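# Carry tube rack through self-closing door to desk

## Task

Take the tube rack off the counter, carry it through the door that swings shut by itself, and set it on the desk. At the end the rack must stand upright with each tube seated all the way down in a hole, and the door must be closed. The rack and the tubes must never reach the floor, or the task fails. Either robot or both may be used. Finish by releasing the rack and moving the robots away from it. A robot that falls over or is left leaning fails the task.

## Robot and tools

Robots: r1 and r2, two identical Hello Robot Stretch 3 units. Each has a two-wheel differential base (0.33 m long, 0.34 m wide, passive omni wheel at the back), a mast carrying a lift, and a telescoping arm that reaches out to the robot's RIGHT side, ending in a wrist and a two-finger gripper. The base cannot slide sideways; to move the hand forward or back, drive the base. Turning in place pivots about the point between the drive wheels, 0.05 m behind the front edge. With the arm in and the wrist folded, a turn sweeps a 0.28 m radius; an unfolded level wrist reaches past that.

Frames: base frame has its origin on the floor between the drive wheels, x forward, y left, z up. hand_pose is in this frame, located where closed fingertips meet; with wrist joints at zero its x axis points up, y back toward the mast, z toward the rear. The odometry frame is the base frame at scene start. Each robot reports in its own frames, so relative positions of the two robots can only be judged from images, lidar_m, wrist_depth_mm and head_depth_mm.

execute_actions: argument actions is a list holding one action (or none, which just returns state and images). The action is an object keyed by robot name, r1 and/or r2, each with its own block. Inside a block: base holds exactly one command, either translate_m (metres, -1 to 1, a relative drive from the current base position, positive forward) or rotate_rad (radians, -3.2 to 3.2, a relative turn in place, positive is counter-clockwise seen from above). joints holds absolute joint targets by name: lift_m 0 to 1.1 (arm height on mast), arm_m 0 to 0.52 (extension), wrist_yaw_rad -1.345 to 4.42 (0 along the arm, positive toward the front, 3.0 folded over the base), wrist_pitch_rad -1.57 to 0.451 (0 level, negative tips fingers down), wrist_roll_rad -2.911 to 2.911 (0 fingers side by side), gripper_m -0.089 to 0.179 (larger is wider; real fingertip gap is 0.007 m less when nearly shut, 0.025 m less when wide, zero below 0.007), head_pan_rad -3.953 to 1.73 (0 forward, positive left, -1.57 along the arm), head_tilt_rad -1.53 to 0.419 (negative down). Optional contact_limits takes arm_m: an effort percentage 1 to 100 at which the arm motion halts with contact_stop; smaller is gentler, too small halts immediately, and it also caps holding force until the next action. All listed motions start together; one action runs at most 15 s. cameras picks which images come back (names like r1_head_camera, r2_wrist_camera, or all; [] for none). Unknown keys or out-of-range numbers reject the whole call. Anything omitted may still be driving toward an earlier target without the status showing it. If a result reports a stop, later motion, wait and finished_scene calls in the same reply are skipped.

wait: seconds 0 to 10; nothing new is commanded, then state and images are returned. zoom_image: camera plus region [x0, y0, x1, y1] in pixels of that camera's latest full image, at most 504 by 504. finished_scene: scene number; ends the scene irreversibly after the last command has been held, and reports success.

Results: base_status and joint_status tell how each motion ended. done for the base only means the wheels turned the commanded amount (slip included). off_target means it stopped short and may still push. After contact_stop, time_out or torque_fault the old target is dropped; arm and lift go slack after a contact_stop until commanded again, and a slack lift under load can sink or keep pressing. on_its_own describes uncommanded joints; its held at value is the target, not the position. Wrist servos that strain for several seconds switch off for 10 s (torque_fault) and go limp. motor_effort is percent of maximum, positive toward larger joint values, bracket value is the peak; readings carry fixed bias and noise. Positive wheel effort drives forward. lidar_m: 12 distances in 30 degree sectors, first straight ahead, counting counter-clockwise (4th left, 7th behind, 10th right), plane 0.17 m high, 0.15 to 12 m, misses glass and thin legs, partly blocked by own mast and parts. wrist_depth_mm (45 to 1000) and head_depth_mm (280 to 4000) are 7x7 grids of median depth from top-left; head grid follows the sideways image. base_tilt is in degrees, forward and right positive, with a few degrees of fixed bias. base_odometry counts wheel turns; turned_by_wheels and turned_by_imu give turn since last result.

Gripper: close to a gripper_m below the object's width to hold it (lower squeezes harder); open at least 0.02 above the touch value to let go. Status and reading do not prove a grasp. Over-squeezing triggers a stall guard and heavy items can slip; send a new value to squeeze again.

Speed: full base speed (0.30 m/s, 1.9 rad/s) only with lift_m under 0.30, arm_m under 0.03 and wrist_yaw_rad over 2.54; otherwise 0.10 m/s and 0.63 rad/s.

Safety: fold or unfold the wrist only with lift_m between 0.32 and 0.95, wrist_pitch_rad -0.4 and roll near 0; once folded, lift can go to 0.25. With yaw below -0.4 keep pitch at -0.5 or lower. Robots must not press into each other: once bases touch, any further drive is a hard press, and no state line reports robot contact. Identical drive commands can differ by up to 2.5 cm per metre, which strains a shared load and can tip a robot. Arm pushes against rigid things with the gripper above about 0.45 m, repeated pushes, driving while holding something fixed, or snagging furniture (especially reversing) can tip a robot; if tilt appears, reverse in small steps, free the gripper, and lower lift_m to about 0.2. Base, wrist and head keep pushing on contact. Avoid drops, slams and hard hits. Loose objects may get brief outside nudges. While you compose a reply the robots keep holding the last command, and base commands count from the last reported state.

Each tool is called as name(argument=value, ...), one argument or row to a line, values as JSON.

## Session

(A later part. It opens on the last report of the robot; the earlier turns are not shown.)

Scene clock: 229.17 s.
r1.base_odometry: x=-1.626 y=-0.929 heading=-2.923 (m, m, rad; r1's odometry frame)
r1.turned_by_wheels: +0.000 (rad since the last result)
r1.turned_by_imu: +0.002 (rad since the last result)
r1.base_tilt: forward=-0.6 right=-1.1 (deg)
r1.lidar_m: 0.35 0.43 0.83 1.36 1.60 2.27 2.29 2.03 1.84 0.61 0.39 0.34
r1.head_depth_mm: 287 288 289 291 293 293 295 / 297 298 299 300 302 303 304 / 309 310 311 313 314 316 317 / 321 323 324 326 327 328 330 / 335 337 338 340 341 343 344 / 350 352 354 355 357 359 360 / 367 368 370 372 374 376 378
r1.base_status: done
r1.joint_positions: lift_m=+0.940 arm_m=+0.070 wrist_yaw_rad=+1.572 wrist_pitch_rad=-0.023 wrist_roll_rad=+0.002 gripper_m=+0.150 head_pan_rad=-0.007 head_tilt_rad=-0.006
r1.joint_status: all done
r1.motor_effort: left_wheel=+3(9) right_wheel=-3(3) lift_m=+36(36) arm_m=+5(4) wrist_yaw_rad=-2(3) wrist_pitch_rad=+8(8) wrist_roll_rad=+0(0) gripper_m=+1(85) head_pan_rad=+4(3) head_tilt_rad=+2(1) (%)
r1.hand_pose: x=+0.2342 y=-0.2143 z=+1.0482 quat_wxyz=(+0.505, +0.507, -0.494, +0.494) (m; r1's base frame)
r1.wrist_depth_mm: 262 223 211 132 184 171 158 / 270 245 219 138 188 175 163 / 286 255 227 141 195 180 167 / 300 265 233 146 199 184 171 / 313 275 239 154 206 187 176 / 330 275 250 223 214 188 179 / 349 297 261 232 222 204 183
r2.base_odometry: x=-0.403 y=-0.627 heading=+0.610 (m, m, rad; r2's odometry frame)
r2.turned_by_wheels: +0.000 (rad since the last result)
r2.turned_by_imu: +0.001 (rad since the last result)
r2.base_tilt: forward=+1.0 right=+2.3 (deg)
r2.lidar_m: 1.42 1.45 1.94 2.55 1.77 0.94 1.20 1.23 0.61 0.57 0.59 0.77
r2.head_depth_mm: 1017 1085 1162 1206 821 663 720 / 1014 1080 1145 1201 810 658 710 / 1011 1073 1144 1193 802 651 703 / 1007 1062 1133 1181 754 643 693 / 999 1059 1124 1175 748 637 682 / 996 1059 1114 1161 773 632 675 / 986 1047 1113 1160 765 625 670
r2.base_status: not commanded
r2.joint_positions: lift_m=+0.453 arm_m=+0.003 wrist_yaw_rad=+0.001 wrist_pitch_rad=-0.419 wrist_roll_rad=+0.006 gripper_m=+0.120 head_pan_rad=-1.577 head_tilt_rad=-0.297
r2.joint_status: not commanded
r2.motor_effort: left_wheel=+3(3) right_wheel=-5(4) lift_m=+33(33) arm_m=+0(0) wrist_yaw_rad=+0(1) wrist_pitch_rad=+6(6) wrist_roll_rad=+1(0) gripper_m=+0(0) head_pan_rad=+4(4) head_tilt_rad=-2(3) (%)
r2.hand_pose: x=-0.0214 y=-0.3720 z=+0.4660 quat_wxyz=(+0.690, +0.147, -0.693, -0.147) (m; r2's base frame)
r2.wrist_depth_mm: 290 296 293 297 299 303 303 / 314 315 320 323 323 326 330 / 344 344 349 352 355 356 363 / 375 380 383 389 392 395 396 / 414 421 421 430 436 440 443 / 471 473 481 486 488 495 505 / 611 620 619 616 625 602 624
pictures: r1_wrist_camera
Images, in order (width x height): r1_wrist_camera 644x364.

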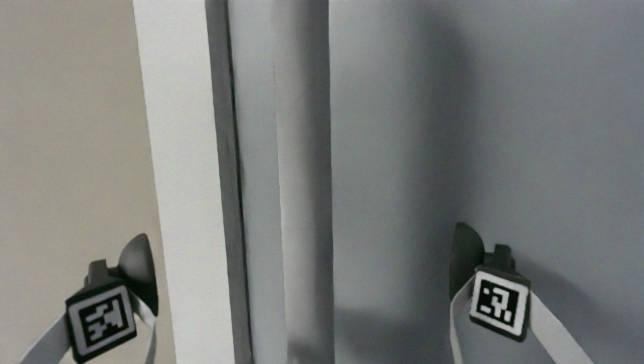

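execute_actions(
  actions=[
    {"r1":{"base":{"translate_m":0.035}}},
  ],
  cameras=[],
)

execute_actions(
  actions=[
    {"r1":{"joints":{"gripper_m":0.0}}},
  ],
  cameras=["r1_wrist_camera"],
)

Scene clock: 236.23 s.
r1.base_odometry: x=-1.660 y=-0.937 heading=-2.923 (m, m, rad; r1's odometry frame)
r1.turned_by_wheels: +0.000 (rad since the last result)
r1.turned_by_imu: -0.021 (rad since the last result)
r1.base_tilt: forward=-0.7 right=-1.1 (deg)
r1.lidar_m: 0.32 0.39 0.73 1.35 0.99 2.30 2.31 2.06 1.85 0.58 0.36 0.31
r1.head_depth_mm: - - - - - - - / - - - - - - - / 282 282 283 283 284 284 285 / 289 291 292 293 294 295 297 / 301 302 303 305 306 307 309 / 313 315 316 318 319 320 322 / 327 328 330 331 333 335 337
r1.base_status: done
r1.joint_positions: lift_m=+0.940 arm_m=+0.070 wrist_yaw_rad=+1.569 wrist_pitch_rad=-0.026 wrist_roll_rad=+0.002 gripper_m=+0.150 head_pan_rad=-0.007 head_tilt_rad=-0.006
r1.joint_status: not commanded
r1.motor_effort: left_wheel=-2(10) right_wheel=+17(28) lift_m=+36(36) arm_m=+5(5) wrist_yaw_rad=+0(3) wrist_pitch_rad=+9(9) wrist_roll_rad=+0(0) gripper_m=+1(1) head_pan_rad=+3(4) head_tilt_rad=+1(1) (%)
r1.hand_pose: x=+0.2342 y=-0.2151 z=+1.0477 quat_wxyz=(+0.507, +0.506, -0.494, +0.493) (m; r1's base frame)
r1.wrist_depth_mm: 220 189 190 168 161 151 142 / 231 196 192 119 165 155 146 / 239 203 198 120 171 159 149 / 249 212 205 122 176 163 152 / 263 218 211 126 182 166 156 / 276 220 218 129 187 168 161 / 296 235 225 132 193 181 163
r2.base_odometry: x=-0.403 y=-0.627 heading=+0.610 (m, m, rad; r2's odometry frame)
r2.turned_by_wheels: +0.000 (rad since the last result)
r2.turned_by_imu: +0.001 (rad since the last result)
r2.base_tilt: forward=+1.1 right=+2.3 (deg)
r2.lidar_m: 1.42 1.46 1.93 2.55 1.77 0.96 1.20 1.23 0.61 0.57 0.59 0.77
r2.head_depth_mm: 1027 1084 1158 1215 819 660 720 / 1010 1082 1142 1198 811 657 710 / 1008 1069 1137 1189 802 650 699 / 1002 1062 1133 1182 750 645 692 / 999 1058 1128 1177 750 639 680 / 996 1056 1120 1173 775 633 674 / 988 1050 1110 1154 766 627 667
r2.base_status: not commanded
r2.joint_positions: lift_m=+0.453 arm_m=+0.003 wrist_yaw_rad=+0.001 wrist_pitch_rad=-0.419 wrist_roll_rad=+0.006 gripper_m=+0.120 head_pan_rad=-1.577 head_tilt_rad=-0.297
r2.joint_status: not commanded
r2.motor_effort: left_wheel=+3(3) right_wheel=-4(5) lift_m=+33(34) arm_m=+0(0) wrist_yaw_rad=+0(1) wrist_pitch_rad=+6(6) wrist_roll_rad=+1(0) gripper_m=+1(0) head_pan_rad=+4(4) head_tilt_rad=-2(2) (%)
r2.hand_pose: x=-0.0214 y=-0.3720 z=+0.4660 quat_wxyz=(+0.690, +0.147, -0.693, -0.147) (m; r2's base frame)
r2.wrist_depth_mm: 289 293 296 297 300 302 303 / 314 319 321 321 325 326 328 / 341 346 349 349 356 358 362 / 377 377 384 386 391 395 400 / 419 421 421 432 434 445 448 / 470 472 478 491 488 493 508 / 615 625 619 619 633 609 626
pictures: none
No camera images: the call's "cameras" was empty. Leave "cameras" out to get every camera's image.

Scene clock: 238.73 s.
r1.base_odometry: x=-1.660 y=-0.937 heading=-2.922 (m, m, rad; r1's odometry frame)
r1.turned_by_wheels: +0.001 (rad since the last result)
r1.turned_by_imu: -0.009 (rad since the last result)
r1.base_tilt: forward=-0.5 right=-1.1 (deg)
r1.lidar_m: 0.32 0.39 0.72 1.36 0.98 2.31 2.31 2.08 1.85 0.59 0.36 0.31
r1.head_depth_mm: - - - - - - - / - - - - - - - / 281 282 282 283 283 284 285 / 288 289 290 292 293 294 296 / 298 300 301 303 305 306 308 / 311 313 314 315 317 319 320 / 324 325 327 329 330 333 334
r1.base_status: not commanded
r1.joint_positions: lift_m=+0.940 arm_m=+0.070 wrist_yaw_rad=+1.555 wrist_pitch_rad=-0.024 wrist_roll_rad=+0.002 gripper_m=+0.000 head_pan_rad=-0.006 head_tilt_rad=-0.006
r1.joint_status: all done
r1.on_its_own: wrist_yaw_rad is held at +1.505, not at your +1.570, by its stall guard, which is still easing
r1.motor_effort: left_wheel=+11(25) right_wheel=-13(31) lift_m=+35(36) arm_m=+4(4) wrist_yaw_rad=-59(73) wrist_pitch_rad=+8(9) wrist_roll_rad=+0(0) gripper_m=-13(100) head_pan_rad=+4(4) head_tilt_rad=+1(1) (%)
r1.hand_pose: x=+0.2342 y=-0.2188 z=+1.0481 quat_wxyz=(+0.510, +0.503, -0.498, +0.489) (m; r1's base frame)
r1.wrist_depth_mm: 217 187 187 168 163 151 143 / 227 194 193 171 168 156 146 / 234 201 200 178 171 160 151 / 243 209 203 184 176 163 155 / 256 217 210 125 182 170 158 / 268 226 211 125 186 174 163 / 283 257 225 204 192 180 166
r2.base_odometry: x=-0.403 y=-0.627 heading=+0.610 (m, m, rad; r2's odometry frame)
r2.turned_by_wheels: +0.000 (rad since the last result)
r2.turned_by_imu: +0.000 (rad since the last result)
r2.base_tilt: forward=+1.0 right=+2.3 (deg)
r2.lidar_m: 1.41 1.46 1.94 2.55 1.77 0.96 1.20 1.23 0.61 0.57 0.59 0.77
r2.head_depth_mm: 1021 1084 1149 1208 821 663 717 / 1019 1073 1145 1201 812 659 711 / 1011 1070 1137 1188 799 651 702 / 1011 1067 1134 1185 753 645 694 / 1000 1056 1123 1177 750 638 682 / 998 1052 1121 1171 775 633 675 / 993 1049 1108 1156 765 626 668
r2.base_status: not commanded
r2.joint_positions: lift_m=+0.453 arm_m=+0.003 wrist_yaw_rad=+0.001 wrist_pitch_rad=-0.419 wrist_roll_rad=+0.006 gripper_m=+0.120 head_pan_rad=-1.577 head_tilt_rad=-0.297
r2.joint_status: not commanded
r2.motor_effort: left_wheel=+3(3) right_wheel=-5(4) lift_m=+33(33) arm_m=+0(0) wrist_yaw_rad=-1(2) wrist_pitch_rad=+6(6) wrist_roll_rad=+0(0) gripper_m=+0(0) head_pan_rad=+4(4) head_tilt_rad=-3(2) (%)
r2.hand_pose: x=-0.0214 y=-0.3720 z=+0.4660 quat_wxyz=(+0.690, +0.147, -0.693, -0.147) (m; r2's base frame)
r2.wrist_depth_mm: 291 292 294 299 300 301 302 / 313 315 320 322 323 328 332 / 339 346 350 352 353 357 362 / 377 380 385 387 391 396 396 / 419 421 419 432 434 439 446 / 463 475 480 490 490 496 505 / 615 622 619 625 640 610 623
pictures: r1_wrist_camera
Images, in order (width x height): r1_wrist_camera 644x364.

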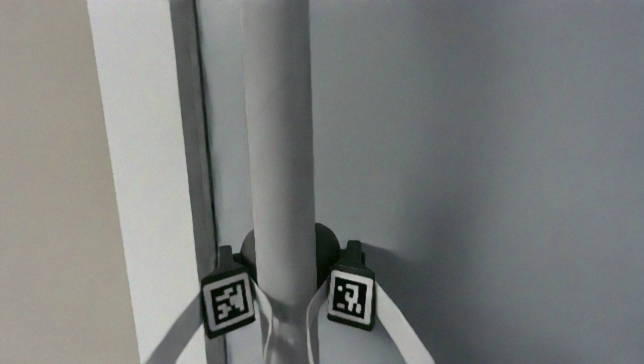

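execute_actions(
  actions=[
    {"r1":{"base":{"translate_m":-0.215},"joints":{"arm_m":0.022}}},
  ],
  cameras=["r1_wrist_camera","r1_nav_camera"],
)

Scene clock: 249.47 s.
r1.base_odometry: x=-1.450 y=-0.890 heading=-2.922 (m, m, rad; r1's odometry frame)
r1.turned_by_wheels: +0.000 (rad since the last result)
r1.turned_by_imu: +0.001 (rad since the last result)
r1.base_tilt: forward=-0.6 right=-1.1 (deg)
r1.lidar_m: 0.51 0.63 1.18 1.38 1.62 2.09 2.11 2.00 1.78 0.83 0.37 0.29
r1.head_depth_mm: 444 446 454 456 488 493 494 / 452 455 457 458 461 463 464 / 482 484 486 488 490 493 495 / 500 502 503 507 509 511 513 / 519 522 523 527 530 532 534 / 539 543 545 548 550 552 556 / 563 565 568 571 574 577 580
r1.base_status: done
r1.joint_positions: lift_m=+0.940 arm_m=+0.022 wrist_yaw_rad=+1.520 wrist_pitch_rad=-0.024 wrist_roll_rad=+0.002 gripper_m=+0.000 head_pan_rad=-0.006 head_tilt_rad=-0.006
r1.joint_status: all done
r1.on_its_own: wrist_yaw_rad is held at +1.517, not at your +1.570, by its stall guard, which is not easing now
r1.motor_effort: left_wheel=+2(9) right_wheel=-4(13) lift_m=+35(35) arm_m=-5(11) wrist_yaw_rad=-5(66) wrist_pitch_rad=+8(8) wrist_roll_rad=+0(0) gripper_m=-8(14) head_pan_rad=+3(3) head_tilt_rad=+1(2) (%)
r1.hand_pose: x=+0.2339 y=-0.1802 z=+1.0481 quat_wxyz=(+0.518, +0.494, -0.507, +0.481) (m; r1's base frame)
r1.wrist_depth_mm: 458 432 175 110 176 175 177 / 480 446 180 112 181 182 182 / 493 469 184 115 187 186 186 / 528 475 191 118 192 192 193 / 536 500 198 121 198 199 199 / 554 517 202 124 205 205 205 / 583 544 212 130 212 213 213
r2.base_odometry: x=-0.403 y=-0.627 heading=+0.610 (m, m, rad; r2's odometry frame)
r2.turned_by_wheels: +0.000 (rad since the last result)
r2.turned_by_imu: +0.001 (rad since the last result)
r2.base_tilt: forward=+1.0 right=+2.3 (deg)
r2.lidar_m: 1.42 1.45 1.94 2.55 0.86 1.03 1.20 1.24 0.61 0.57 0.59 0.77
r2.head_depth_mm: 1018 1082 1154 1206 823 662 718 / 1016 1080 1144 1194 810 659 710 / 1016 1077 1138 1187 802 649 703 / 1010 1066 1137 1178 754 646 693 / 1000 1060 1124 1181 745 638 682 / 992 1047 1118 1162 774 634 676 / 991 1051 1118 1158 768 628 670
r2.base_status: not commanded
r2.joint_positions: lift_m=+0.453 arm_m=+0.003 wrist_yaw_rad=+0.001 wrist_pitch_rad=-0.419 wrist_roll_rad=+0.006 gripper_m=+0.120 head_pan_rad=-1.577 head_tilt_rad=-0.297
r2.joint_status: not commanded
r2.motor_effort: left_wheel=+3(3) right_wheel=-4(5) lift_m=+33(33) arm_m=+0(0) wrist_yaw_rad=-2(2) wrist_pitch_rad=+6(6) wrist_roll_rad=+0(0) gripper_m=+1(0) head_pan_rad=+4(4) head_tilt_rad=-3(2) (%)
r2.hand_pose: x=-0.0214 y=-0.3720 z=+0.4660 quat_wxyz=(+0.690, +0.147, -0.693, -0.147) (m; r2's base frame)
r2.wrist_depth_mm: 292 293 295 296 299 299 303 / 314 316 320 322 323 327 331 / 343 344 346 351 356 353 361 / 376 377 383 384 386 396 397 / 416 416 420 430 434 443 440 / 471 470 481 483 490 499 509 / 612 620 630 628 630 608 632
pictures: r1_nav_camera (sideways: a quarter turn counterclockwise sets it upright), r1_wrist_camera
Images, in order (width x height): r1_nav_camera 672x504, r1_wrist_camera 644x364.

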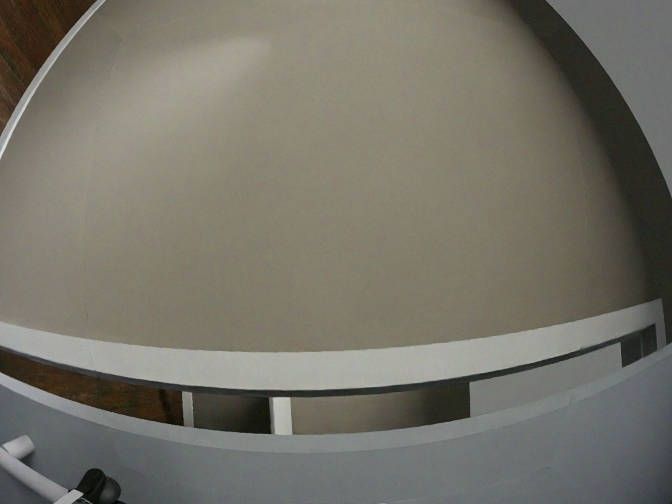

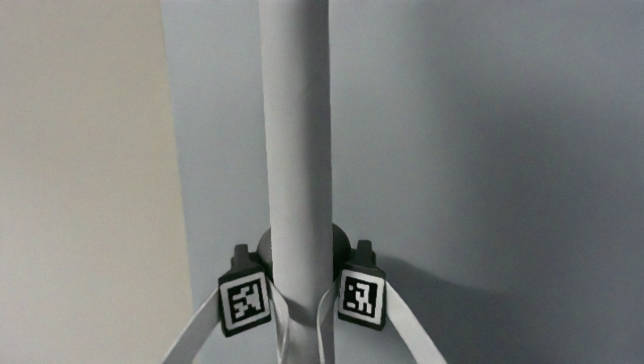

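Door is opening. Continuing along the arc.

execute_actions(
  actions=[
    {"r1":{"base":{"translate_m":-0.222},"joints":{"arm_m":0.032}}},
  ],
  cameras=["r1_wrist_camera"],
)

execute_actions(
  actions=[
    {"r1":{"base":{"translate_m":-0.212},"joints":{"arm_m":0.098}}},
  ],
  cameras=["r1_wrist_camera"],
)

Scene clock: 257.10 s.
r1.base_odometry: x=-1.234 y=-0.841 heading=-2.922 (m, m, rad; r1's odometry frame)
r1.turned_by_wheels: +0.000 (rad since the last result)
r1.turned_by_imu: +0.000 (rad since the last result)
r1.base_tilt: forward=-0.5 right=-1.1 (deg)
r1.lidar_m: 0.73 0.88 1.44 0.80 1.69 1.89 1.89 1.92 1.71 1.35 0.40 0.28
r1.head_depth_mm: 1937 2601 2635 2624 2617 2619 2098 / 663 666 670 678 680 717 720 / 691 693 697 701 704 708 711 / 716 719 723 725 730 732 736 / 741 747 751 755 760 761 767 / 774 777 784 787 788 793 798 / 807 811 813 817 821 827 833
r1.base_status: done
r1.joint_positions: lift_m=+0.940 arm_m=+0.032 wrist_yaw_rad=+1.490 wrist_pitch_rad=-0.023 wrist_roll_rad=+0.002 gripper_m=+0.000 head_pan_rad=-0.006 head_tilt_rad=-0.006
r1.joint_status: all done
r1.on_its_own: wrist_yaw_rad is held at +1.500, not at your +1.570, by its stall guard, which is not easing now
r1.motor_effort: left_wheel=-1(5) right_wheel=-3(15) lift_m=+35(36) arm_m=+0(8) wrist_yaw_rad=+12(50) wrist_pitch_rad=+8(8) wrist_roll_rad=+0(0) gripper_m=-9(12) head_pan_rad=+3(3) head_tilt_rad=+1(1) (%)
r1.hand_pose: x=+0.2334 y=-0.1976 z=+1.0484 quat_wxyz=(+0.525, +0.486, -0.514, +0.473) (m; r1's base frame)
r1.wrist_depth_mm: 674 160 167 109 194 212 234 / 695 165 172 112 202 219 242 / 729 170 177 116 209 228 251 / 759 709 181 120 215 238 265 / 797 743 186 124 222 246 272 / 845 753 188 125 233 253 283 / 851 800 201 132 238 263 297
r2.base_odometry: x=-0.403 y=-0.627 heading=+0.610 (m, m, rad; r2's odometry frame)
r2.turned_by_wheels: +0.000 (rad since the last result)
r2.turned_by_imu: +0.001 (rad since the last result)
r2.base_tilt: forward=+1.0 right=+2.3 (deg)
r2.lidar_m: 1.41 1.46 1.94 2.55 1.15 1.26 1.20 1.23 0.61 0.57 0.59 0.77
r2.head_depth_mm: 1020 1086 1151 1210 819 664 719 / 1018 1078 1143 1204 808 657 707 / 1010 1065 1138 1185 804 650 704 / 1004 1067 1131 1188 756 646 693 / 997 1055 1126 1181 751 638 680 / 995 1056 1120 1167 774 633 676 / 985 1049 1109 1162 770 625 668
r2.base_status: not commanded
r2.joint_positions: lift_m=+0.453 arm_m=+0.003 wrist_yaw_rad=+0.001 wrist_pitch_rad=-0.419 wrist_roll_rad=+0.006 gripper_m=+0.120 head_pan_rad=-1.577 head_tilt_rad=-0.297
r2.joint_status: not commanded
r2.motor_effort: left_wheel=+3(4) right_wheel=-5(5) lift_m=+33(33) arm_m=+0(0) wrist_yaw_rad=+0(2) wrist_pitch_rad=+6(6) wrist_roll_rad=+0(0) gripper_m=+0(0) head_pan_rad=+4(4) head_tilt_rad=-3(2) (%)
r2.hand_pose: x=-0.0214 y=-0.3720 z=+0.4660 quat_wxyz=(+0.690, +0.147, -0.693, -0.147) (m; r2's base frame)
r2.wrist_depth_mm: 290 294 297 296 301 302 303 / 315 315 318 320 324 328 327 / 341 344 350 351 354 356 362 / 373 379 381 388 394 397 397 / 416 419 424 433 437 439 445 / 471 475 480 488 486 494 511 / 618 623 621 625 623 612 620
pictures: r1_wrist_camera
Images, in order (width x height): r1_wrist_camera 644x364.

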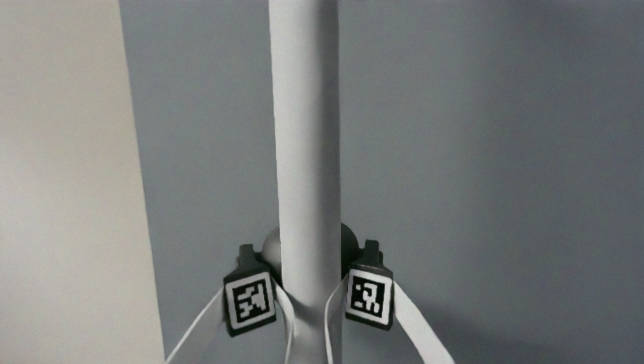

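Scene clock: 260.17 s.
r1.base_odometry: x=-1.027 y=-0.795 heading=-2.922 (m, m, rad; r1's odometry frame)
r1.turned_by_wheels: +0.000 (rad since the last result)
r1.turned_by_imu: -0.001 (rad since the last result)
r1.base_tilt: forward=-0.6 right=-1.0 (deg)
r1.lidar_m: 0.94 1.13 1.50 0.79 1.77 1.68 1.69 1.85 1.64 1.65 0.39 0.29
r1.head_depth_mm: 1942 2745 2820 2809 2783 2773 2093 / 1758 2563 2870 2881 2897 2895 2009 / 890 893 886 892 893 895 905 / 924 924 932 936 938 944 947 / 959 963 969 974 975 980 989 / 993 1000 1007 1008 1021 1020 1031 / 1036 1042 1050 1053 1060 1062 1074
r1.base_status: done
r1.joint_positions: lift_m=+0.940 arm_m=+0.098 wrist_yaw_rad=+1.496 wrist_pitch_rad=-0.021 wrist_roll_rad=+0.002 gripper_m=+0.000 head_pan_rad=-0.006 head_tilt_rad=-0.006
r1.joint_status: all done
r1.on_its_own: wrist_yaw_rad is held at +1.550, not at your +1.570, by its stall guard, which is still easing
r1.motor_effort: left_wheel=-4(14) right_wheel=-4(17) lift_m=+35(35) arm_m=-1(14) wrist_yaw_rad=+64(100) wrist_pitch_rad=+7(8) wrist_roll_rad=+0(0) gripper_m=-14(16) head_pan_rad=+4(3) head_tilt_rad=+1(1) (%)
r1.hand_pose: x=+0.2336 y=-0.2623 z=+1.0489 quat_wxyz=(+0.523, +0.487, -0.514, +0.475) (m; r1's base frame)
r1.wrist_depth_mm: 877 143 162 110 221 268 342 / 899 147 166 114 228 278 361 / 930 152 170 118 235 291 374 / - 157 174 120 243 302 399 / - 162 178 123 254 316 419 / - 169 178 127 275 330 448 / - 174 191 133 265 344 482
r2.base_odometry: x=-0.403 y=-0.627 heading=+0.610 (m, m, rad; r2's odometry frame)
r2.turned_by_wheels: +0.000 (rad since the last result)
r2.turned_by_imu: +0.000 (rad since the last result)
r2.base_tilt: forward=+1.0 right=+2.3 (deg)
r2.lidar_m: 1.42 1.46 1.95 0.80 0.92 1.26 1.20 1.23 0.61 0.57 0.59 0.77
r2.head_depth_mm: 1023 1083 1148 1210 820 662 717 / 1015 1077 1139 1192 810 657 709 / 1007 1064 1138 1196 798 650 701 / 1000 1067 1129 1188 751 642 694 / 1000 1063 1121 1178 750 638 680 / 998 1052 1108 1164 775 632 672 / 995 1046 1110 1163 766 625 670
r2.base_status: not commanded
r2.joint_positions: lift_m=+0.453 arm_m=+0.003 wrist_yaw_rad=+0.001 wrist_pitch_rad=-0.419 wrist_roll_rad=+0.006 gripper_m=+0.120 head_pan_rad=-1.577 head_tilt_rad=-0.297
r2.joint_status: not commanded
r2.motor_effort: left_wheel=+3(4) right_wheel=-5(4) lift_m=+33(33) arm_m=+0(0) wrist_yaw_rad=-1(1) wrist_pitch_rad=+6(6) wrist_roll_rad=+0(0) gripper_m=+0(0) head_pan_rad=+4(4) head_tilt_rad=-3(2) (%)
r2.hand_pose: x=-0.0214 y=-0.3720 z=+0.4660 quat_wxyz=(+0.690, +0.147, -0.693, -0.147) (m; r2's base frame)
r2.wrist_depth_mm: 292 292 297 296 301 301 303 / 315 315 318 324 325 327 330 / 341 343 351 352 356 358 361 / 373 378 384 387 392 397 398 / 419 420 419 431 436 437 442 / 471 471 480 485 488 494 504 / 623 625 623 618 629 600 626
pictures: r1_wrist_camera
Images, in order (width x height): r1_wrist_camera 644x364.

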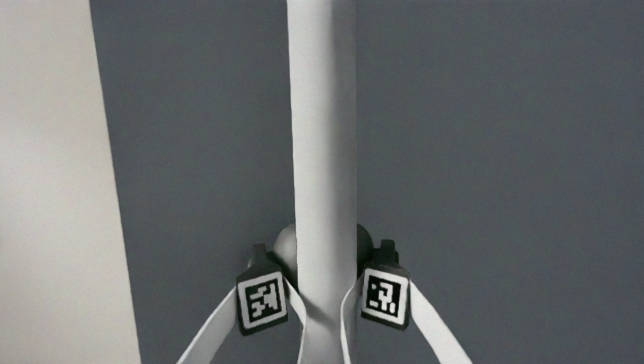

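execute_actions(
  actions=[
    {"r1":{"base":{"translate_m":-0.182},"joints":{"arm_m":0.247}}},
  ],
  cameras=["r1_wrist_camera","r1_nav_camera"],
)

Scene clock: 276.47 s.
r1.base_odometry: x=-0.849 y=-0.756 heading=-2.922 (m, m, rad; r1's odometry frame)
r1.turned_by_wheels: +0.000 (rad since the last result)
r1.turned_by_imu: +0.018 (rad since the last result)
r1.base_tilt: forward=-0.6 right=-1.1 (deg)
r1.lidar_m: 1.12 1.34 0.82 0.95 1.68 1.52 1.52 1.77 1.59 1.59 0.35 2.75
r1.head_depth_mm: 1931 2891 2941 2950 2941 2891 2096 / 1747 2749 3054 3041 3080 3047 2110 / 1059 1070 1065 1065 1072 1077 1101 / 1102 1112 1118 1120 1122 1126 1129 / 1147 1156 1162 1167 1175 1181 1180 / 1197 1206 1213 1216 1221 1230 1237 / 1250 1256 1263 1275 1276 1281 1293
r1.base_status: done
r1.joint_positions: lift_m=+0.940 arm_m=+0.246 wrist_yaw_rad=+1.594 wrist_pitch_rad=-0.021 wrist_roll_rad=+0.002 gripper_m=+0.000 head_pan_rad=-0.006 head_tilt_rad=-0.006
r1.joint_status: all done
r1.on_its_own: wrist_yaw_rad is at rest, and its effort (-26) is outside its rest range (-12 to +12)
r1.motor_effort: left_wheel=+5(16) right_wheel=-5(15) lift_m=+35(35) arm_m=+7(16) wrist_yaw_rad=-26(100) wrist_pitch_rad=+7(15) wrist_roll_rad=+0(0) gripper_m=-10(20) head_pan_rad=+3(4) head_tilt_rad=+1(1) (%)
r1.hand_pose: x=+0.2342 y=-0.3855 z=+1.0489 quat_wxyz=(+0.499, +0.511, -0.489, +0.500) (m; r1's base frame)
r1.wrist_depth_mm: 133 144 159 197 245 321 447 / - 147 163 118 250 332 476 / - 149 170 120 259 348 505 / - 152 174 123 270 356 545 / - 155 176 122 279 381 588 / - 157 173 124 298 400 627 / - 159 196 132 310 422 706
r2.base_odometry: x=-0.403 y=-0.627 heading=+0.610 (m, m, rad; r2's odometry frame)
r2.turned_by_wheels: +0.000 (rad since the last result)
r2.turned_by_imu: +0.001 (rad since the last result)
r2.base_tilt: forward=+1.0 right=+2.3 (deg)
r2.lidar_m: 1.42 1.46 1.94 0.85 2.13 1.26 1.20 1.23 0.61 0.57 0.59 0.77
r2.head_depth_mm: 1024 1081 1152 1217 821 662 721 / 1016 1073 1144 1200 809 657 707 / 1010 1071 1134 1191 798 651 702 / 1001 1068 1131 1185 754 645 695 / 1002 1058 1122 1182 750 637 683 / 992 1051 1118 1171 774 632 675 / 987 1049 1112 1161 768 624 670
r2.base_status: not commanded
r2.joint_positions: lift_m=+0.453 arm_m=+0.003 wrist_yaw_rad=+0.001 wrist_pitch_rad=-0.419 wrist_roll_rad=+0.006 gripper_m=+0.120 head_pan_rad=-1.577 head_tilt_rad=-0.297
r2.joint_status: not commanded
r2.motor_effort: left_wheel=+3(3) right_wheel=-5(5) lift_m=+33(33) arm_m=+0(0) wrist_yaw_rad=-1(0) wrist_pitch_rad=+6(6) wrist_roll_rad=+0(0) gripper_m=+1(0) head_pan_rad=+4(4) head_tilt_rad=-3(2) (%)
r2.hand_pose: x=-0.0214 y=-0.3720 z=+0.4660 quat_wxyz=(+0.690, +0.147, -0.693, -0.147) (m; r2's base frame)
r2.wrist_depth_mm: 290 291 294 296 298 302 303 / 311 316 320 325 325 328 330 / 342 346 347 350 356 360 361 / 376 381 383 386 393 399 398 / 415 423 423 430 434 442 440 / 468 470 483 483 491 492 505 / 612 623 619 618 628 609 620
pictures: r1_nav_camera (sideways: a quarter turn counterclockwise sets it upright), r1_wrist_camera
Images, in order (width x height): r1_nav_camera 672x504, r1_wrist_camera 644x364.

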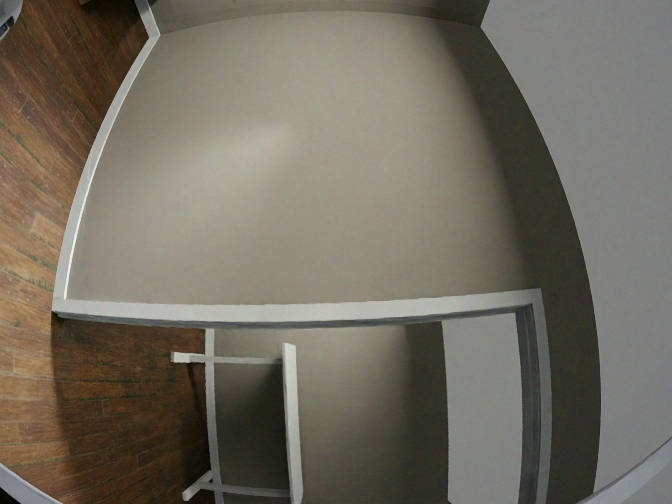

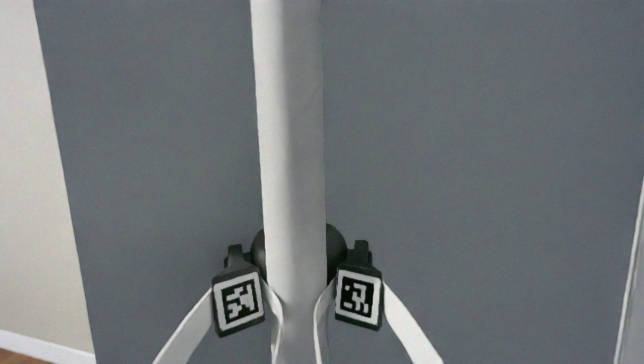

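execute_actions(
  actions=[
    {"r1":{"base":{"translate_m":-0.119},"joints":{"arm_m":0.372}}},
  ],
  cameras=["r1_wrist_camera","r1_nav_camera"],
)

Scene clock: 283.40 s.
r1.base_odometry: x=-0.733 y=-0.730 heading=-2.922 (m, m, rad; r1's odometry frame)
r1.turned_by_wheels: +0.000 (rad since the last result)
r1.turned_by_imu: +0.000 (rad since the last result)
r1.base_tilt: forward=-0.6 right=-1.1 (deg)
r1.lidar_m: 1.23 1.48 0.86 1.59 1.57 1.40 1.41 1.70 1.55 1.55 0.43 2.86
r1.head_depth_mm: 1925 2948 3049 3077 3071 2891 2104 / 1186 2760 3144 3179 3198 3100 2103 / 1164 1171 1173 1202 1201 1193 1206 / 1217 1226 1234 1241 1243 1248 1258 / 1273 1275 1284 1284 1298 1303 1307 / 1323 1331 1331 1341 1341 1360 1366 / 1381 1391 1393 1399 1402 1423 1424
r1.base_status: done
r1.joint_positions: lift_m=+0.940 arm_m=+0.371 wrist_yaw_rad=+1.667 wrist_pitch_rad=-0.020 wrist_roll_rad=+0.002 gripper_m=+0.000 head_pan_rad=-0.006 head_tilt_rad=-0.006
r1.joint_status: all done
r1.on_its_own: wrist_yaw_rad is held at +1.651, not at your +1.570, by its stall guard, which is not easing now; wrist_yaw_rad is at rest, and its effort (-19) is outside its rest range (-12 to +12)
r1.motor_effort: left_wheel=+3(8) right_wheel=-1(15) lift_m=+35(35) arm_m=+6(12) wrist_yaw_rad=-19(73) wrist_pitch_rad=+7(7) wrist_roll_rad=+0(0) gripper_m=-9(14) head_pan_rad=+3(3) head_tilt_rad=+1(1) (%)
r1.hand_pose: x=+0.2332 y=-0.4920 z=+1.0491 quat_wxyz=(+0.481, +0.529, -0.470, +0.518) (m; r1's base frame)
r1.wrist_depth_mm: 127 139 159 112 265 380 648 / 130 142 165 114 276 401 740 / 132 144 168 117 282 418 744 / 135 147 171 120 296 450 795 / - 149 173 121 305 468 791 / - 152 173 124 335 495 795 / - 154 195 131 333 523 864
r2.base_odometry: x=-0.403 y=-0.627 heading=+0.610 (m, m, rad; r2's odometry frame)
r2.turned_by_wheels: +0.000 (rad since the last result)
r2.turned_by_imu: +0.001 (rad since the last result)
r2.base_tilt: forward=+1.1 right=+2.3 (deg)
r2.lidar_m: 1.42 1.46 1.94 0.90 1.32 1.25 1.20 1.23 0.61 0.57 0.59 0.77
r2.head_depth_mm: 1019 1083 1152 1206 824 663 719 / 1019 1081 1141 1193 811 659 709 / 1017 1070 1131 1187 802 651 698 / 1001 1066 1130 1182 752 645 691 / 1000 1059 1126 1175 748 635 681 / 993 1055 1123 1165 773 631 677 / 990 1049 1120 1159 768 626 666
r2.base_status: not commanded
r2.joint_positions: lift_m=+0.453 arm_m=+0.003 wrist_yaw_rad=+0.001 wrist_pitch_rad=-0.419 wrist_roll_rad=+0.006 gripper_m=+0.120 head_pan_rad=-1.577 head_tilt_rad=-0.297
r2.joint_status: not commanded
r2.motor_effort: left_wheel=+3(3) right_wheel=-5(5) lift_m=+33(33) arm_m=+0(0) wrist_yaw_rad=+0(0) wrist_pitch_rad=+6(6) wrist_roll_rad=+0(0) gripper_m=+0(1) head_pan_rad=+4(4) head_tilt_rad=-2(2) (%)
r2.hand_pose: x=-0.0214 y=-0.3720 z=+0.4660 quat_wxyz=(+0.690, +0.147, -0.693, -0.147) (m; r2's base frame)
r2.wrist_depth_mm: 290 293 294 295 300 302 304 / 313 316 320 322 325 328 330 / 340 347 350 351 354 359 360 / 375 379 384 388 393 395 402 / 420 417 420 436 433 441 449 / 471 469 478 489 493 498 513 / 610 625 615 625 623 607 623
pictures: r1_nav_camera (sideways: a quarter turn counterclockwise sets it upright), r1_wrist_camera
Images, in order (width x height): r1_nav_camera 672x504, r1_wrist_camera 644x364.

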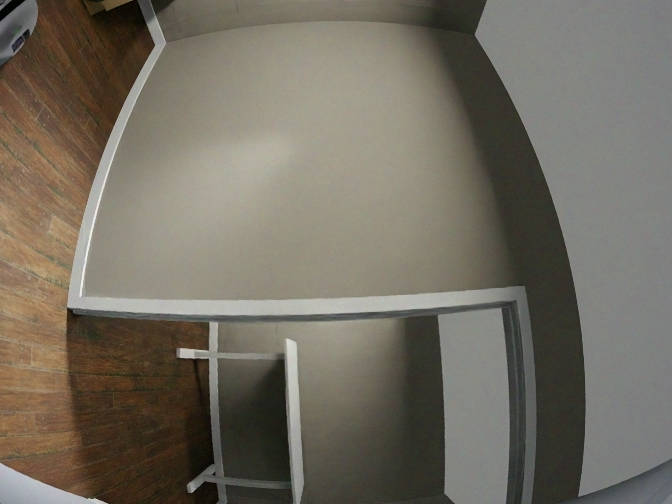

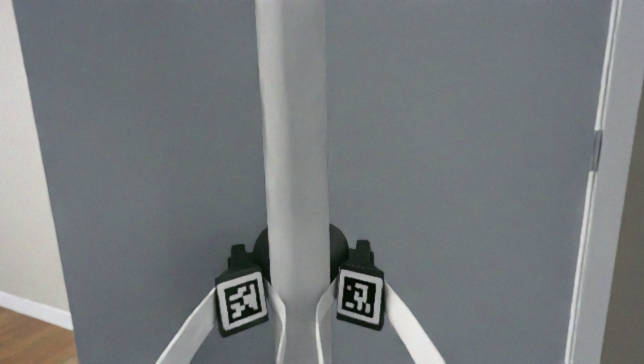

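zoom_image(
  camera="r2_head_camera",
  region=[440, 220, 640, 400],
)

This scene's latest camera images include none from r2_head_camera. They are from: r1_nav_camera, r1_wrist_camera. Call execute_actions without "cameras", or with r2_head_camera in "cameras", to get its image.

execute_actions(
  actions=[
    {"r1":{"joints":{"wrist_yaw_rad":1.66}}},
  ],
  cameras=["r2_head_camera"],
)

zoom_image(
  camera="r2_head_camera",
  region=[440, 220, 640, 400],
)

Scene clock: 310.20 s.
r1.base_odometry: x=-0.733 y=-0.730 heading=-2.922 (m, m, rad; r1's odometry frame)
r1.turned_by_wheels: +0.000 (rad since the last result)
r1.turned_by_imu: +0.001 (rad since the last result)
r1.base_tilt: forward=-0.6 right=-1.0 (deg)
r1.lidar_m: 1.23 1.48 0.86 1.59 1.56 1.40 1.41 1.70 1.55 1.55 0.43 2.86
r1.head_depth_mm: 1935 2951 3054 3084 3050 2894 2077 / 1192 2781 3166 3191 3198 3081 2114 / 1164 1170 1178 1201 1201 1199 1205 / 1222 1225 1230 1237 1243 1247 1255 / 1271 1280 1290 1288 1297 1298 1311 / 1325 1333 1339 1340 1351 1359 1359 / 1379 1393 1395 1397 1407 1417 1419
r1.base_status: not commanded
r1.joint_positions: lift_m=+0.940 arm_m=+0.371 wrist_yaw_rad=+1.670 wrist_pitch_rad=-0.020 wrist_roll_rad=+0.002 gripper_m=+0.000 head_pan_rad=-0.006 head_tilt_rad=-0.006
r1.joint_status: all done
r1.motor_effort: left_wheel=+3(3) right_wheel=-2(2) lift_m=+35(35) arm_m=+6(7) wrist_yaw_rad=-12(18) wrist_pitch_rad=+7(7) wrist_roll_rad=+0(0) gripper_m=-9(9) head_pan_rad=+4(3) head_tilt_rad=+2(1) (%)
r1.hand_pose: x=+0.2331 y=-0.4911 z=+1.0491 quat_wxyz=(+0.480, +0.529, -0.469, +0.519) (m; r1's base frame)
r1.wrist_depth_mm: 127 139 161 110 264 374 674 / 129 141 164 113 273 393 722 / 133 144 167 117 282 413 747 / - 147 171 119 297 440 784 / - 150 174 121 300 460 812 / - 151 173 124 330 493 824 / - 154 195 130 339 520 853
r2.base_odometry: x=-0.403 y=-0.627 heading=+0.610 (m, m, rad; r2's odometry frame)
r2.turned_by_wheels: +0.000 (rad since the last result)
r2.turned_by_imu: +0.000 (rad since the last result)
r2.base_tilt: forward=+1.0 right=+2.3 (deg)
r2.lidar_m: 1.42 1.45 1.94 0.89 1.33 1.26 1.20 1.23 0.61 0.57 0.59 0.77
r2.head_depth_mm: 1022 1079 1155 1205 818 664 719 / 1023 1074 1142 1196 807 659 708 / 1009 1071 1145 1191 800 649 701 / 1008 1064 1130 1182 752 646 693 / 1000 1062 1121 1172 750 638 681 / 995 1055 1110 1171 775 632 679 / 986 1046 1110 1158 767 627 668
r2.base_status: not commanded
r2.joint_positions: lift_m=+0.453 arm_m=+0.003 wrist_yaw_rad=+0.001 wrist_pitch_rad=-0.419 wrist_roll_rad=+0.006 gripper_m=+0.120 head_pan_rad=-1.577 head_tilt_rad=-0.297
r2.joint_status: not commanded
r2.motor_effort: left_wheel=+3(3) right_wheel=-5(5) lift_m=+33(33) arm_m=+0(0) wrist_yaw_rad=-1(1) wrist_pitch_rad=+6(6) wrist_roll_rad=+0(0) gripper_m=+1(0) head_pan_rad=+3(4) head_tilt_rad=-3(2) (%)
r2.hand_pose: x=-0.0214 y=-0.3720 z=+0.4660 quat_wxyz=(+0.690, +0.147, -0.693, -0.147) (m; r2's base frame)
r2.wrist_depth_mm: 290 292 295 299 301 301 303 / 314 317 319 322 325 328 330 / 345 344 349 350 356 358 363 / 376 380 383 388 390 393 398 / 416 421 419 430 433 440 448 / 470 470 474 481 490 495 505 / 612 623 616 613 627 608 622
pictures: r2_head_camera (sideways: a quarter turn clockwise sets it upright)
Images, in order (width x height): r2_head_camera 896x504.

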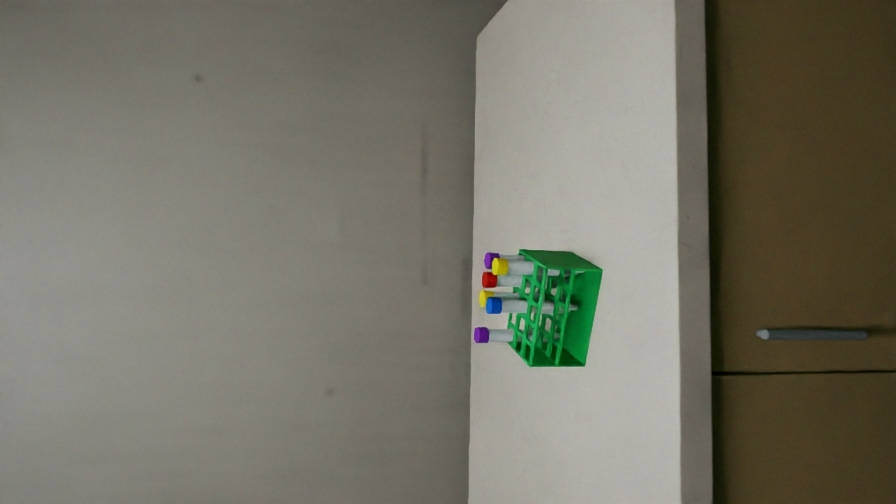

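Region (440, 220, 640, 400) of r2_head_camera's 896x504 image, scaled by 2.520, with more detail than that image has; it fills the top 454 rows of this view, and the rest is white.

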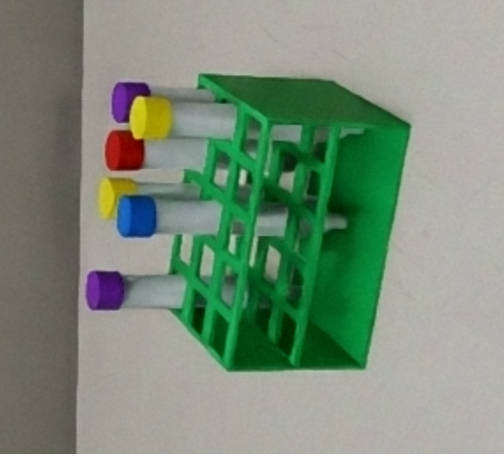

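execute_actions(
  actions=[
    {"r2":{"base":{"rotate_rad":-0.336},"joints":{"lift_m":0.85,"wrist_pitch_rad":0.0,"gripper_m":0.179}}},
  ],
  cameras=[],
)

execute_actions(
  actions=[
    {"r2":{"base":{"translate_m":0.346},"joints":{"head_pan_rad":-1.9,"head_tilt_rad":-0.45}}},
  ],
  cameras=["r2_head_camera","r2_wrist_camera"],
)

Scene clock: 377.70 s.
r1.base_odometry: x=-0.733 y=-0.730 heading=-2.922 (m, m, rad; r1's odometry frame)
r1.turned_by_wheels: +0.000 (rad since the last result)
r1.turned_by_imu: +0.001 (rad since the last result)
r1.base_tilt: forward=-0.6 right=-1.0 (deg)
r1.lidar_m: 1.24 1.48 0.85 1.59 1.57 1.40 1.41 1.70 1.55 1.55 0.43 2.87
r1.head_depth_mm: 1926 2961 3060 3072 3034 2897 2097 / 1188 2753 3192 3180 3207 3057 2096 / 1164 1162 1177 1197 1203 1196 1204 / 1221 1224 1239 1236 1246 1248 1257 / 1264 1275 1280 1286 1295 1300 1305 / 1327 1328 1332 1342 1341 1357 1363 / 1377 1386 1393 1400 1407 1420 1430
r1.base_status: not commanded
r1.joint_positions: lift_m=+0.940 arm_m=+0.371 wrist_yaw_rad=+1.670 wrist_pitch_rad=-0.020 wrist_roll_rad=+0.002 gripper_m=+0.000 head_pan_rad=-0.006 head_tilt_rad=-0.006
r1.joint_status: not commanded
r1.on_its_own: wrist_yaw_rad is at rest, and its effort (-13) is outside its rest range (-12 to +12)
r1.motor_effort: left_wheel=+3(3) right_wheel=-2(2) lift_m=+35(35) arm_m=+6(6) wrist_yaw_rad=-13(13) wrist_pitch_rad=+7(7) wrist_roll_rad=+0(0) gripper_m=-9(8) head_pan_rad=+4(4) head_tilt_rad=+1(1) (%)
r1.hand_pose: x=+0.2331 y=-0.4911 z=+1.0491 quat_wxyz=(+0.480, +0.529, -0.469, +0.519) (m; r1's base frame)
r1.wrist_depth_mm: 127 139 160 111 262 375 666 / 130 141 164 113 274 401 703 / 132 143 168 116 281 415 731 / - 147 172 120 293 439 773 / - 149 174 121 305 459 784 / - 152 171 124 330 498 827 / - 154 193 130 334 517 836
r2.base_odometry: x=-0.403 y=-0.627 heading=+0.274 (m, m, rad; r2's odometry frame)
r2.turned_by_wheels: -0.336 (rad since the last result)
r2.turned_by_imu: -0.332 (rad since the last result)
r2.base_tilt: forward=+1.1 right=+2.3 (deg)
r2.lidar_m: 0.94 1.41 1.55 0.89 1.36 1.59 1.21 1.20 0.73 0.58 0.57 0.62
r2.head_depth_mm: 1233 1322 1429 1532 1627 1725 1460 / 1182 1263 1356 1451 810 813 1323 / 1139 1207 1277 1359 800 757 832 / 1080 1146 1223 1271 795 709 768 / 1042 1099 1169 1201 784 668 725 / 999 1057 1118 1164 774 629 678 / 962 1013 1070 1116 710 602 642
r2.base_status: done
r2.joint_positions: lift_m=+0.850 arm_m=+0.003 wrist_yaw_rad=+0.000 wrist_pitch_rad=-0.020 wrist_roll_rad=+0.006 gripper_m=+0.179 head_pan_rad=-1.577 head_tilt_rad=-0.297
r2.joint_status: all done
r2.motor_effort: left_wheel=+3(7) right_wheel=-5(10) lift_m=+43(45) arm_m=+0(0) wrist_yaw_rad=-1(2) wrist_pitch_rad=+7(8) wrist_roll_rad=+0(0) gripper_m=+1(100) head_pan_rad=+4(4) head_tilt_rad=-2(3) (%)
r2.hand_pose: x=-0.0213 y=-0.4034 z=+0.9590 quat_wxyz=(+0.705, +0.008, -0.709, -0.007) (m; r2's base frame)
r2.wrist_depth_mm: 782 847 920 - - - 968 / 814 879 943 - - - 979 / 807 844 978 - - - 973 / 540 480 777 775 - - 979 / 368 414 368 393 446 - 980 / 289 336 362 414 472 - 916 / - 346 379 426 485 - -
pictures: none
No camera images: the call's "cameras" was empty. Leave "cameras" out to get every camera's image.

Scene clock: 382.23 s.
r1.base_odometry: x=-0.733 y=-0.730 heading=-2.922 (m, m, rad; r1's odometry frame)
r1.turned_by_wheels: +0.000 (rad since the last result)
r1.turned_by_imu: +0.001 (rad since the last result)
r1.base_tilt: forward=-0.6 right=-1.1 (deg)
r1.lidar_m: 1.24 1.48 1.59 1.01 1.57 1.40 1.41 1.70 1.55 1.55 0.43 2.87
r1.head_depth_mm: 1925 2982 3063 3050 3058 2894 2110 / 1185 2756 3184 3188 3189 3099 2102 / 1164 1172 1177 1198 1207 1194 1207 / 1218 1227 1227 1238 1240 1250 1252 / 1267 1280 1282 1288 1295 1297 1306 / 1321 1331 1337 1349 1345 1355 1365 / 1382 1388 1395 1408 1410 1418 1421
r1.base_status: not commanded
r1.joint_positions: lift_m=+0.940 arm_m=+0.371 wrist_yaw_rad=+1.670 wrist_pitch_rad=-0.020 wrist_roll_rad=+0.002 gripper_m=+0.000 head_pan_rad=-0.006 head_tilt_rad=-0.006
r1.joint_status: not commanded
r1.motor_effort: left_wheel=+3(3) right_wheel=-2(2) lift_m=+35(35) arm_m=+6(7) wrist_yaw_rad=-12(12) wrist_pitch_rad=+6(7) wrist_roll_rad=+0(0) gripper_m=-8(8) head_pan_rad=+3(4) head_tilt_rad=+1(1) (%)
r1.hand_pose: x=+0.2331 y=-0.4911 z=+1.0491 quat_wxyz=(+0.480, +0.529, -0.469, +0.519) (m; r1's base frame)
r1.wrist_depth_mm: 127 139 160 111 265 377 648 / 130 142 165 113 274 393 733 / 133 144 169 116 282 423 776 / - 147 171 119 291 438 767 / - 149 174 121 305 466 794 / - 153 172 124 329 484 806 / - 153 194 130 334 522 852
r2.base_odometry: x=-0.070 y=-0.533 heading=+0.274 (m, m, rad; r2's odometry frame)
r2.turned_by_wheels: +0.000 (rad since the last result)
r2.turned_by_imu: +0.003 (rad since the last result)
r2.base_tilt: forward=+1.0 right=+2.3 (deg)
r2.lidar_m: 0.72 1.10 1.20 1.86 1.15 1.54 1.54 1.52 0.56 0.44 0.44 0.48
r2.head_depth_mm: 1437 1518 1608 1668 1812 1609 1299 / 1364 1523 1686 910 935 1125 1333 / 1239 1374 1520 903 791 923 1064 / 1146 1245 1348 891 683 793 888 / 1058 1140 1227 879 636 668 782 / 979 1061 1144 719 614 597 - / 913 979 1051 809 607 524 590
r2.base_status: done
r2.joint_positions: lift_m=+0.850 arm_m=+0.003 wrist_yaw_rad=+0.000 wrist_pitch_rad=-0.020 wrist_roll_rad=+0.006 gripper_m=+0.179 head_pan_rad=-1.893 head_tilt_rad=-0.444
r2.joint_status: all done
r2.motor_effort: left_wheel=+3(7) right_wheel=-4(5) lift_m=+43(43) arm_m=+0(0) wrist_yaw_rad=+0(0) wrist_pitch_rad=+7(7) wrist_roll_rad=+0(0) gripper_m=+0(1) head_pan_rad=-5(36) head_tilt_rad=-4(22) (%)
r2.hand_pose: x=-0.0213 y=-0.4034 z=+0.9590 quat_wxyz=(+0.705, +0.008, -0.709, -0.007) (m; r2's base frame)
r2.wrist_depth_mm: 681 741 808 878 967 - - / 696 742 834 907 990 - - / 706 772 847 884 - - - / 714 753 774 539 535 760 - / 371 413 369 372 374 369 371 / 251 243 242 245 267 299 419 / - 198 214 249 301 343 -
pictures: r2_head_camera (sideways: a quarter turn clockwise sets it upright), r2_wrist_camera
Images, in order (width x height): r2_head_camera 896x504, r2_wrist_camera 644x364.

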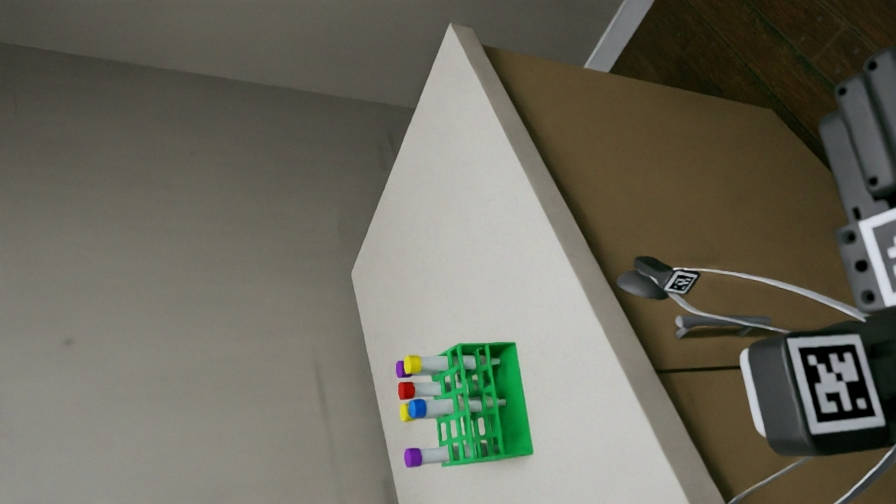

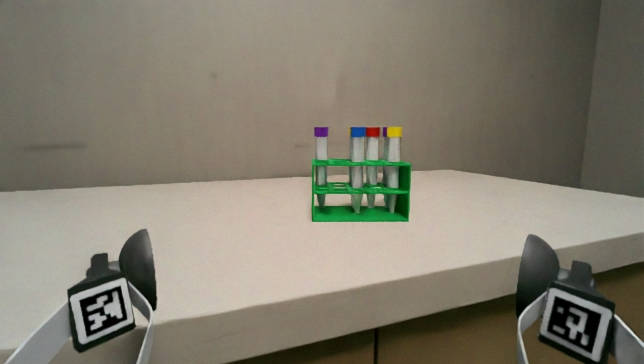

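execute_actions(
  actions=[
    {"r2":{"base":{"translate_m":-0.045},"joints":{"arm_m":0.15}}},
  ],
  cameras=["r2_wrist_camera"],
)

Scene clock: 419.63 s.
r1.base_odometry: x=-0.733 y=-0.730 heading=-2.922 (m, m, rad; r1's odometry frame)
r1.turned_by_wheels: +0.000 (rad since the last result)
r1.turned_by_imu: +0.001 (rad since the last result)
r1.base_tilt: forward=-0.6 right=-1.1 (deg)
r1.lidar_m: 1.24 1.48 1.59 0.98 1.56 1.41 1.40 1.70 1.55 1.55 0.43 2.87
r1.head_depth_mm: 1929 2955 3065 3084 3059 2893 2106 / 1187 2722 3149 3172 3203 3068 2097 / 1163 1166 1177 1199 1197 1197 1201 / 1215 1225 1236 1240 1235 1251 1253 / 1271 1270 1281 1287 1295 1300 1304 / 1323 1333 1335 1348 1347 1346 1366 / 1379 1390 1399 1406 1407 1412 1427
r1.base_status: not commanded
r1.joint_positions: lift_m=+0.940 arm_m=+0.371 wrist_yaw_rad=+1.670 wrist_pitch_rad=-0.020 wrist_roll_rad=+0.002 gripper_m=+0.000 head_pan_rad=-0.006 head_tilt_rad=-0.006
r1.joint_status: not commanded
r1.motor_effort: left_wheel=+3(3) right_wheel=-2(2) lift_m=+35(35) arm_m=+6(6) wrist_yaw_rad=-12(12) wrist_pitch_rad=+6(7) wrist_roll_rad=+0(0) gripper_m=-9(8) head_pan_rad=+4(2) head_tilt_rad=+1(1) (%)
r1.hand_pose: x=+0.2331 y=-0.4911 z=+1.0491 quat_wxyz=(+0.480, +0.529, -0.469, +0.519) (m; r1's base frame)
r1.wrist_depth_mm: 127 139 161 111 265 377 649 / 130 141 163 114 274 397 715 / 133 143 167 116 283 420 750 / - 146 171 119 295 450 781 / - 149 175 121 306 457 797 / - 151 172 124 332 493 807 / - 154 194 130 333 527 833
r2.base_odometry: x=-0.113 y=-0.545 heading=+0.274 (m, m, rad; r2's odometry frame)
r2.turned_by_wheels: +0.000 (rad since the last result)
r2.turned_by_imu: +0.001 (rad since the last result)
r2.base_tilt: forward=+1.0 right=+2.3 (deg)
r2.lidar_m: 0.75 1.14 1.25 1.93 1.52 1.55 1.49 1.48 0.58 0.46 0.46 0.50
r2.head_depth_mm: 1401 1488 1565 1664 1749 1614 1302 / 1390 1538 1686 915 965 1455 1374 / 1261 1385 1536 899 826 963 - / 1159 1260 1374 888 696 - 984 / 1071 1161 1255 883 646 - 838 / 994 1073 1155 730 666 - 737 / 925 993 1073 695 635 565 626
r2.base_status: done
r2.joint_positions: lift_m=+0.850 arm_m=+0.150 wrist_yaw_rad=+0.000 wrist_pitch_rad=-0.020 wrist_roll_rad=+0.006 gripper_m=+0.179 head_pan_rad=-1.893 head_tilt_rad=-0.445
r2.joint_status: all done
r2.motor_effort: left_wheel=+2(5) right_wheel=-4(11) lift_m=+43(43) arm_m=+4(4) wrist_yaw_rad=-1(0) wrist_pitch_rad=+7(7) wrist_roll_rad=+0(0) gripper_m=+0(1) head_pan_rad=-5(4) head_tilt_rad=-4(4) (%)
r2.hand_pose: x=-0.0214 y=-0.5504 z=+0.9591 quat_wxyz=(+0.705, +0.007, -0.709, -0.007) (m; r2's base frame)
r2.wrist_depth_mm: 584 630 686 749 826 923 - / 595 631 699 767 853 935 - / 613 659 709 773 893 976 - / 618 645 625 325 625 954 - / 368 411 333 302 332 371 366 / 250 242 241 242 242 241 241 / - 171 180 180 180 180 -
pictures: r2_wrist_camera
Images, in order (width x height): r2_wrist_camera 644x364.

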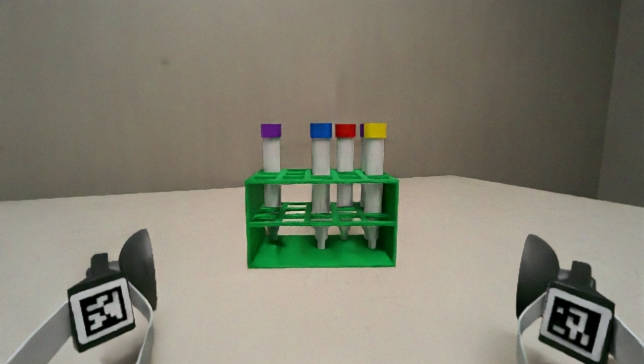

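execute_actions(
  actions=[
    {"r2":{"base":{"translate_m":0.005},"joints":{"arm_m":0.26},"contact_limits":{"arm_m":12}}},
  ],
  cameras=["r2_wrist_camera","r2_head_camera"],
)

Scene clock: 432.07 s.
r1.base_odometry: x=-0.733 y=-0.730 heading=-2.922 (m, m, rad; r1's odometry frame)
r1.turned_by_wheels: +0.000 (rad since the last result)
r1.turned_by_imu: +0.001 (rad since the last result)
r1.base_tilt: forward=-0.6 right=-1.0 (deg)
r1.lidar_m: 1.24 1.48 1.59 0.98 1.56 1.40 1.41 1.70 1.55 1.55 0.43 2.87
r1.head_depth_mm: 1927 2938 3094 3063 3076 2900 2107 / 1187 2776 3149 3177 3212 3088 2111 / 1161 1166 1177 1205 1202 1195 1205 / 1224 1232 1226 1238 1238 1245 1254 / 1269 1275 1283 1282 1291 1300 1302 / 1325 1327 1335 1342 1349 1356 1359 / 1380 1390 1395 1400 1402 1405 1431
r1.base_status: not commanded
r1.joint_positions: lift_m=+0.940 arm_m=+0.371 wrist_yaw_rad=+1.670 wrist_pitch_rad=-0.020 wrist_roll_rad=+0.002 gripper_m=+0.000 head_pan_rad=-0.006 head_tilt_rad=-0.006
r1.joint_status: not commanded
r1.motor_effort: left_wheel=+3(3) right_wheel=-2(2) lift_m=+35(35) arm_m=+6(6) wrist_yaw_rad=-12(12) wrist_pitch_rad=+7(7) wrist_roll_rad=+0(0) gripper_m=-8(8) head_pan_rad=+3(3) head_tilt_rad=+1(1) (%)
r1.hand_pose: x=+0.2331 y=-0.4911 z=+1.0491 quat_wxyz=(+0.480, +0.529, -0.469, +0.519) (m; r1's base frame)
r1.wrist_depth_mm: 127 139 161 111 265 373 668 / 129 141 165 113 273 400 720 / 132 144 167 117 285 415 755 / - 147 171 119 292 445 764 / - 149 174 122 304 470 798 / - 151 174 124 332 501 803 / - 154 194 130 333 530 864
r2.base_odometry: x=-0.108 y=-0.544 heading=+0.274 (m, m, rad; r2's odometry frame)
r2.turned_by_wheels: +0.000 (rad since the last result)
r2.turned_by_imu: +0.001 (rad since the last result)
r2.base_tilt: forward=+1.1 right=+2.2 (deg)
r2.lidar_m: 0.75 1.13 1.24 1.93 1.52 1.54 1.50 1.48 0.58 0.46 0.46 0.49
r2.head_depth_mm: 1404 1486 1574 1660 1772 1605 1304 / 1389 1534 1688 913 966 1456 1338 / 1262 1394 1552 898 819 970 - / 1154 1269 1357 889 712 - 942 / 1073 1159 1247 930 - 722 811 / 986 1069 1145 705 - 637 707 / 922 992 1067 691 581 559 623
r2.base_status: done
r2.joint_positions: lift_m=+0.850 arm_m=+0.260 wrist_yaw_rad=+0.000 wrist_pitch_rad=-0.020 wrist_roll_rad=+0.006 gripper_m=+0.179 head_pan_rad=-1.893 head_tilt_rad=-0.445
r2.joint_status: all done
r2.motor_effort: left_wheel=+3(8) right_wheel=-4(6) lift_m=+43(43) arm_m=+5(6) wrist_yaw_rad=+1(0) wrist_pitch_rad=+7(7) wrist_roll_rad=+0(0) gripper_m=+0(0) head_pan_rad=-5(5) head_tilt_rad=-3(4) (%)
r2.contact_limits: arm_m 12 (drawing in: default 30, maximum 49; extending or still: default 41, maximum 68)
r2.hand_pose: x=-0.0214 y=-0.6604 z=+0.9591 quat_wxyz=(+0.705, +0.007, -0.709, -0.007) (m; r2's base frame)
r2.wrist_depth_mm: 502 540 592 650 718 792 913 / 510 551 599 659 738 820 920 / 523 569 604 209 734 855 971 / 532 565 592 191 215 841 990 / 366 408 210 214 188 366 364 / 248 241 181 196 187 241 239 / - 171 175 175 175 179 -
pictures: r2_head_camera (sideways: a quarter turn clockwise sets it upright), r2_wrist_camera
Images, in order (width x height): r2_head_camera 896x504, r2_wrist_camera 644x364.

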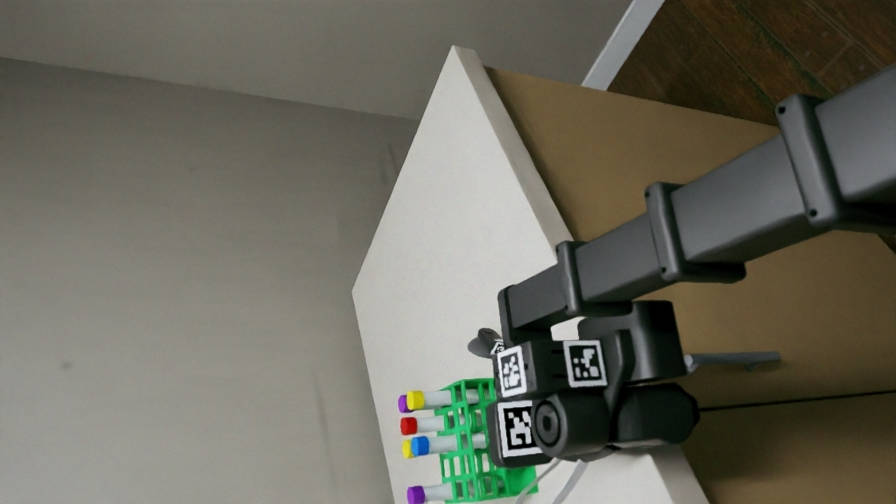

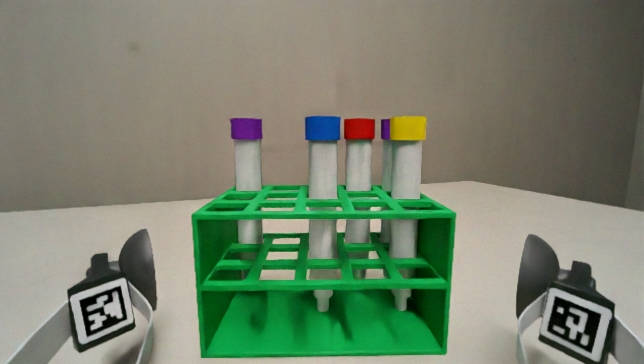

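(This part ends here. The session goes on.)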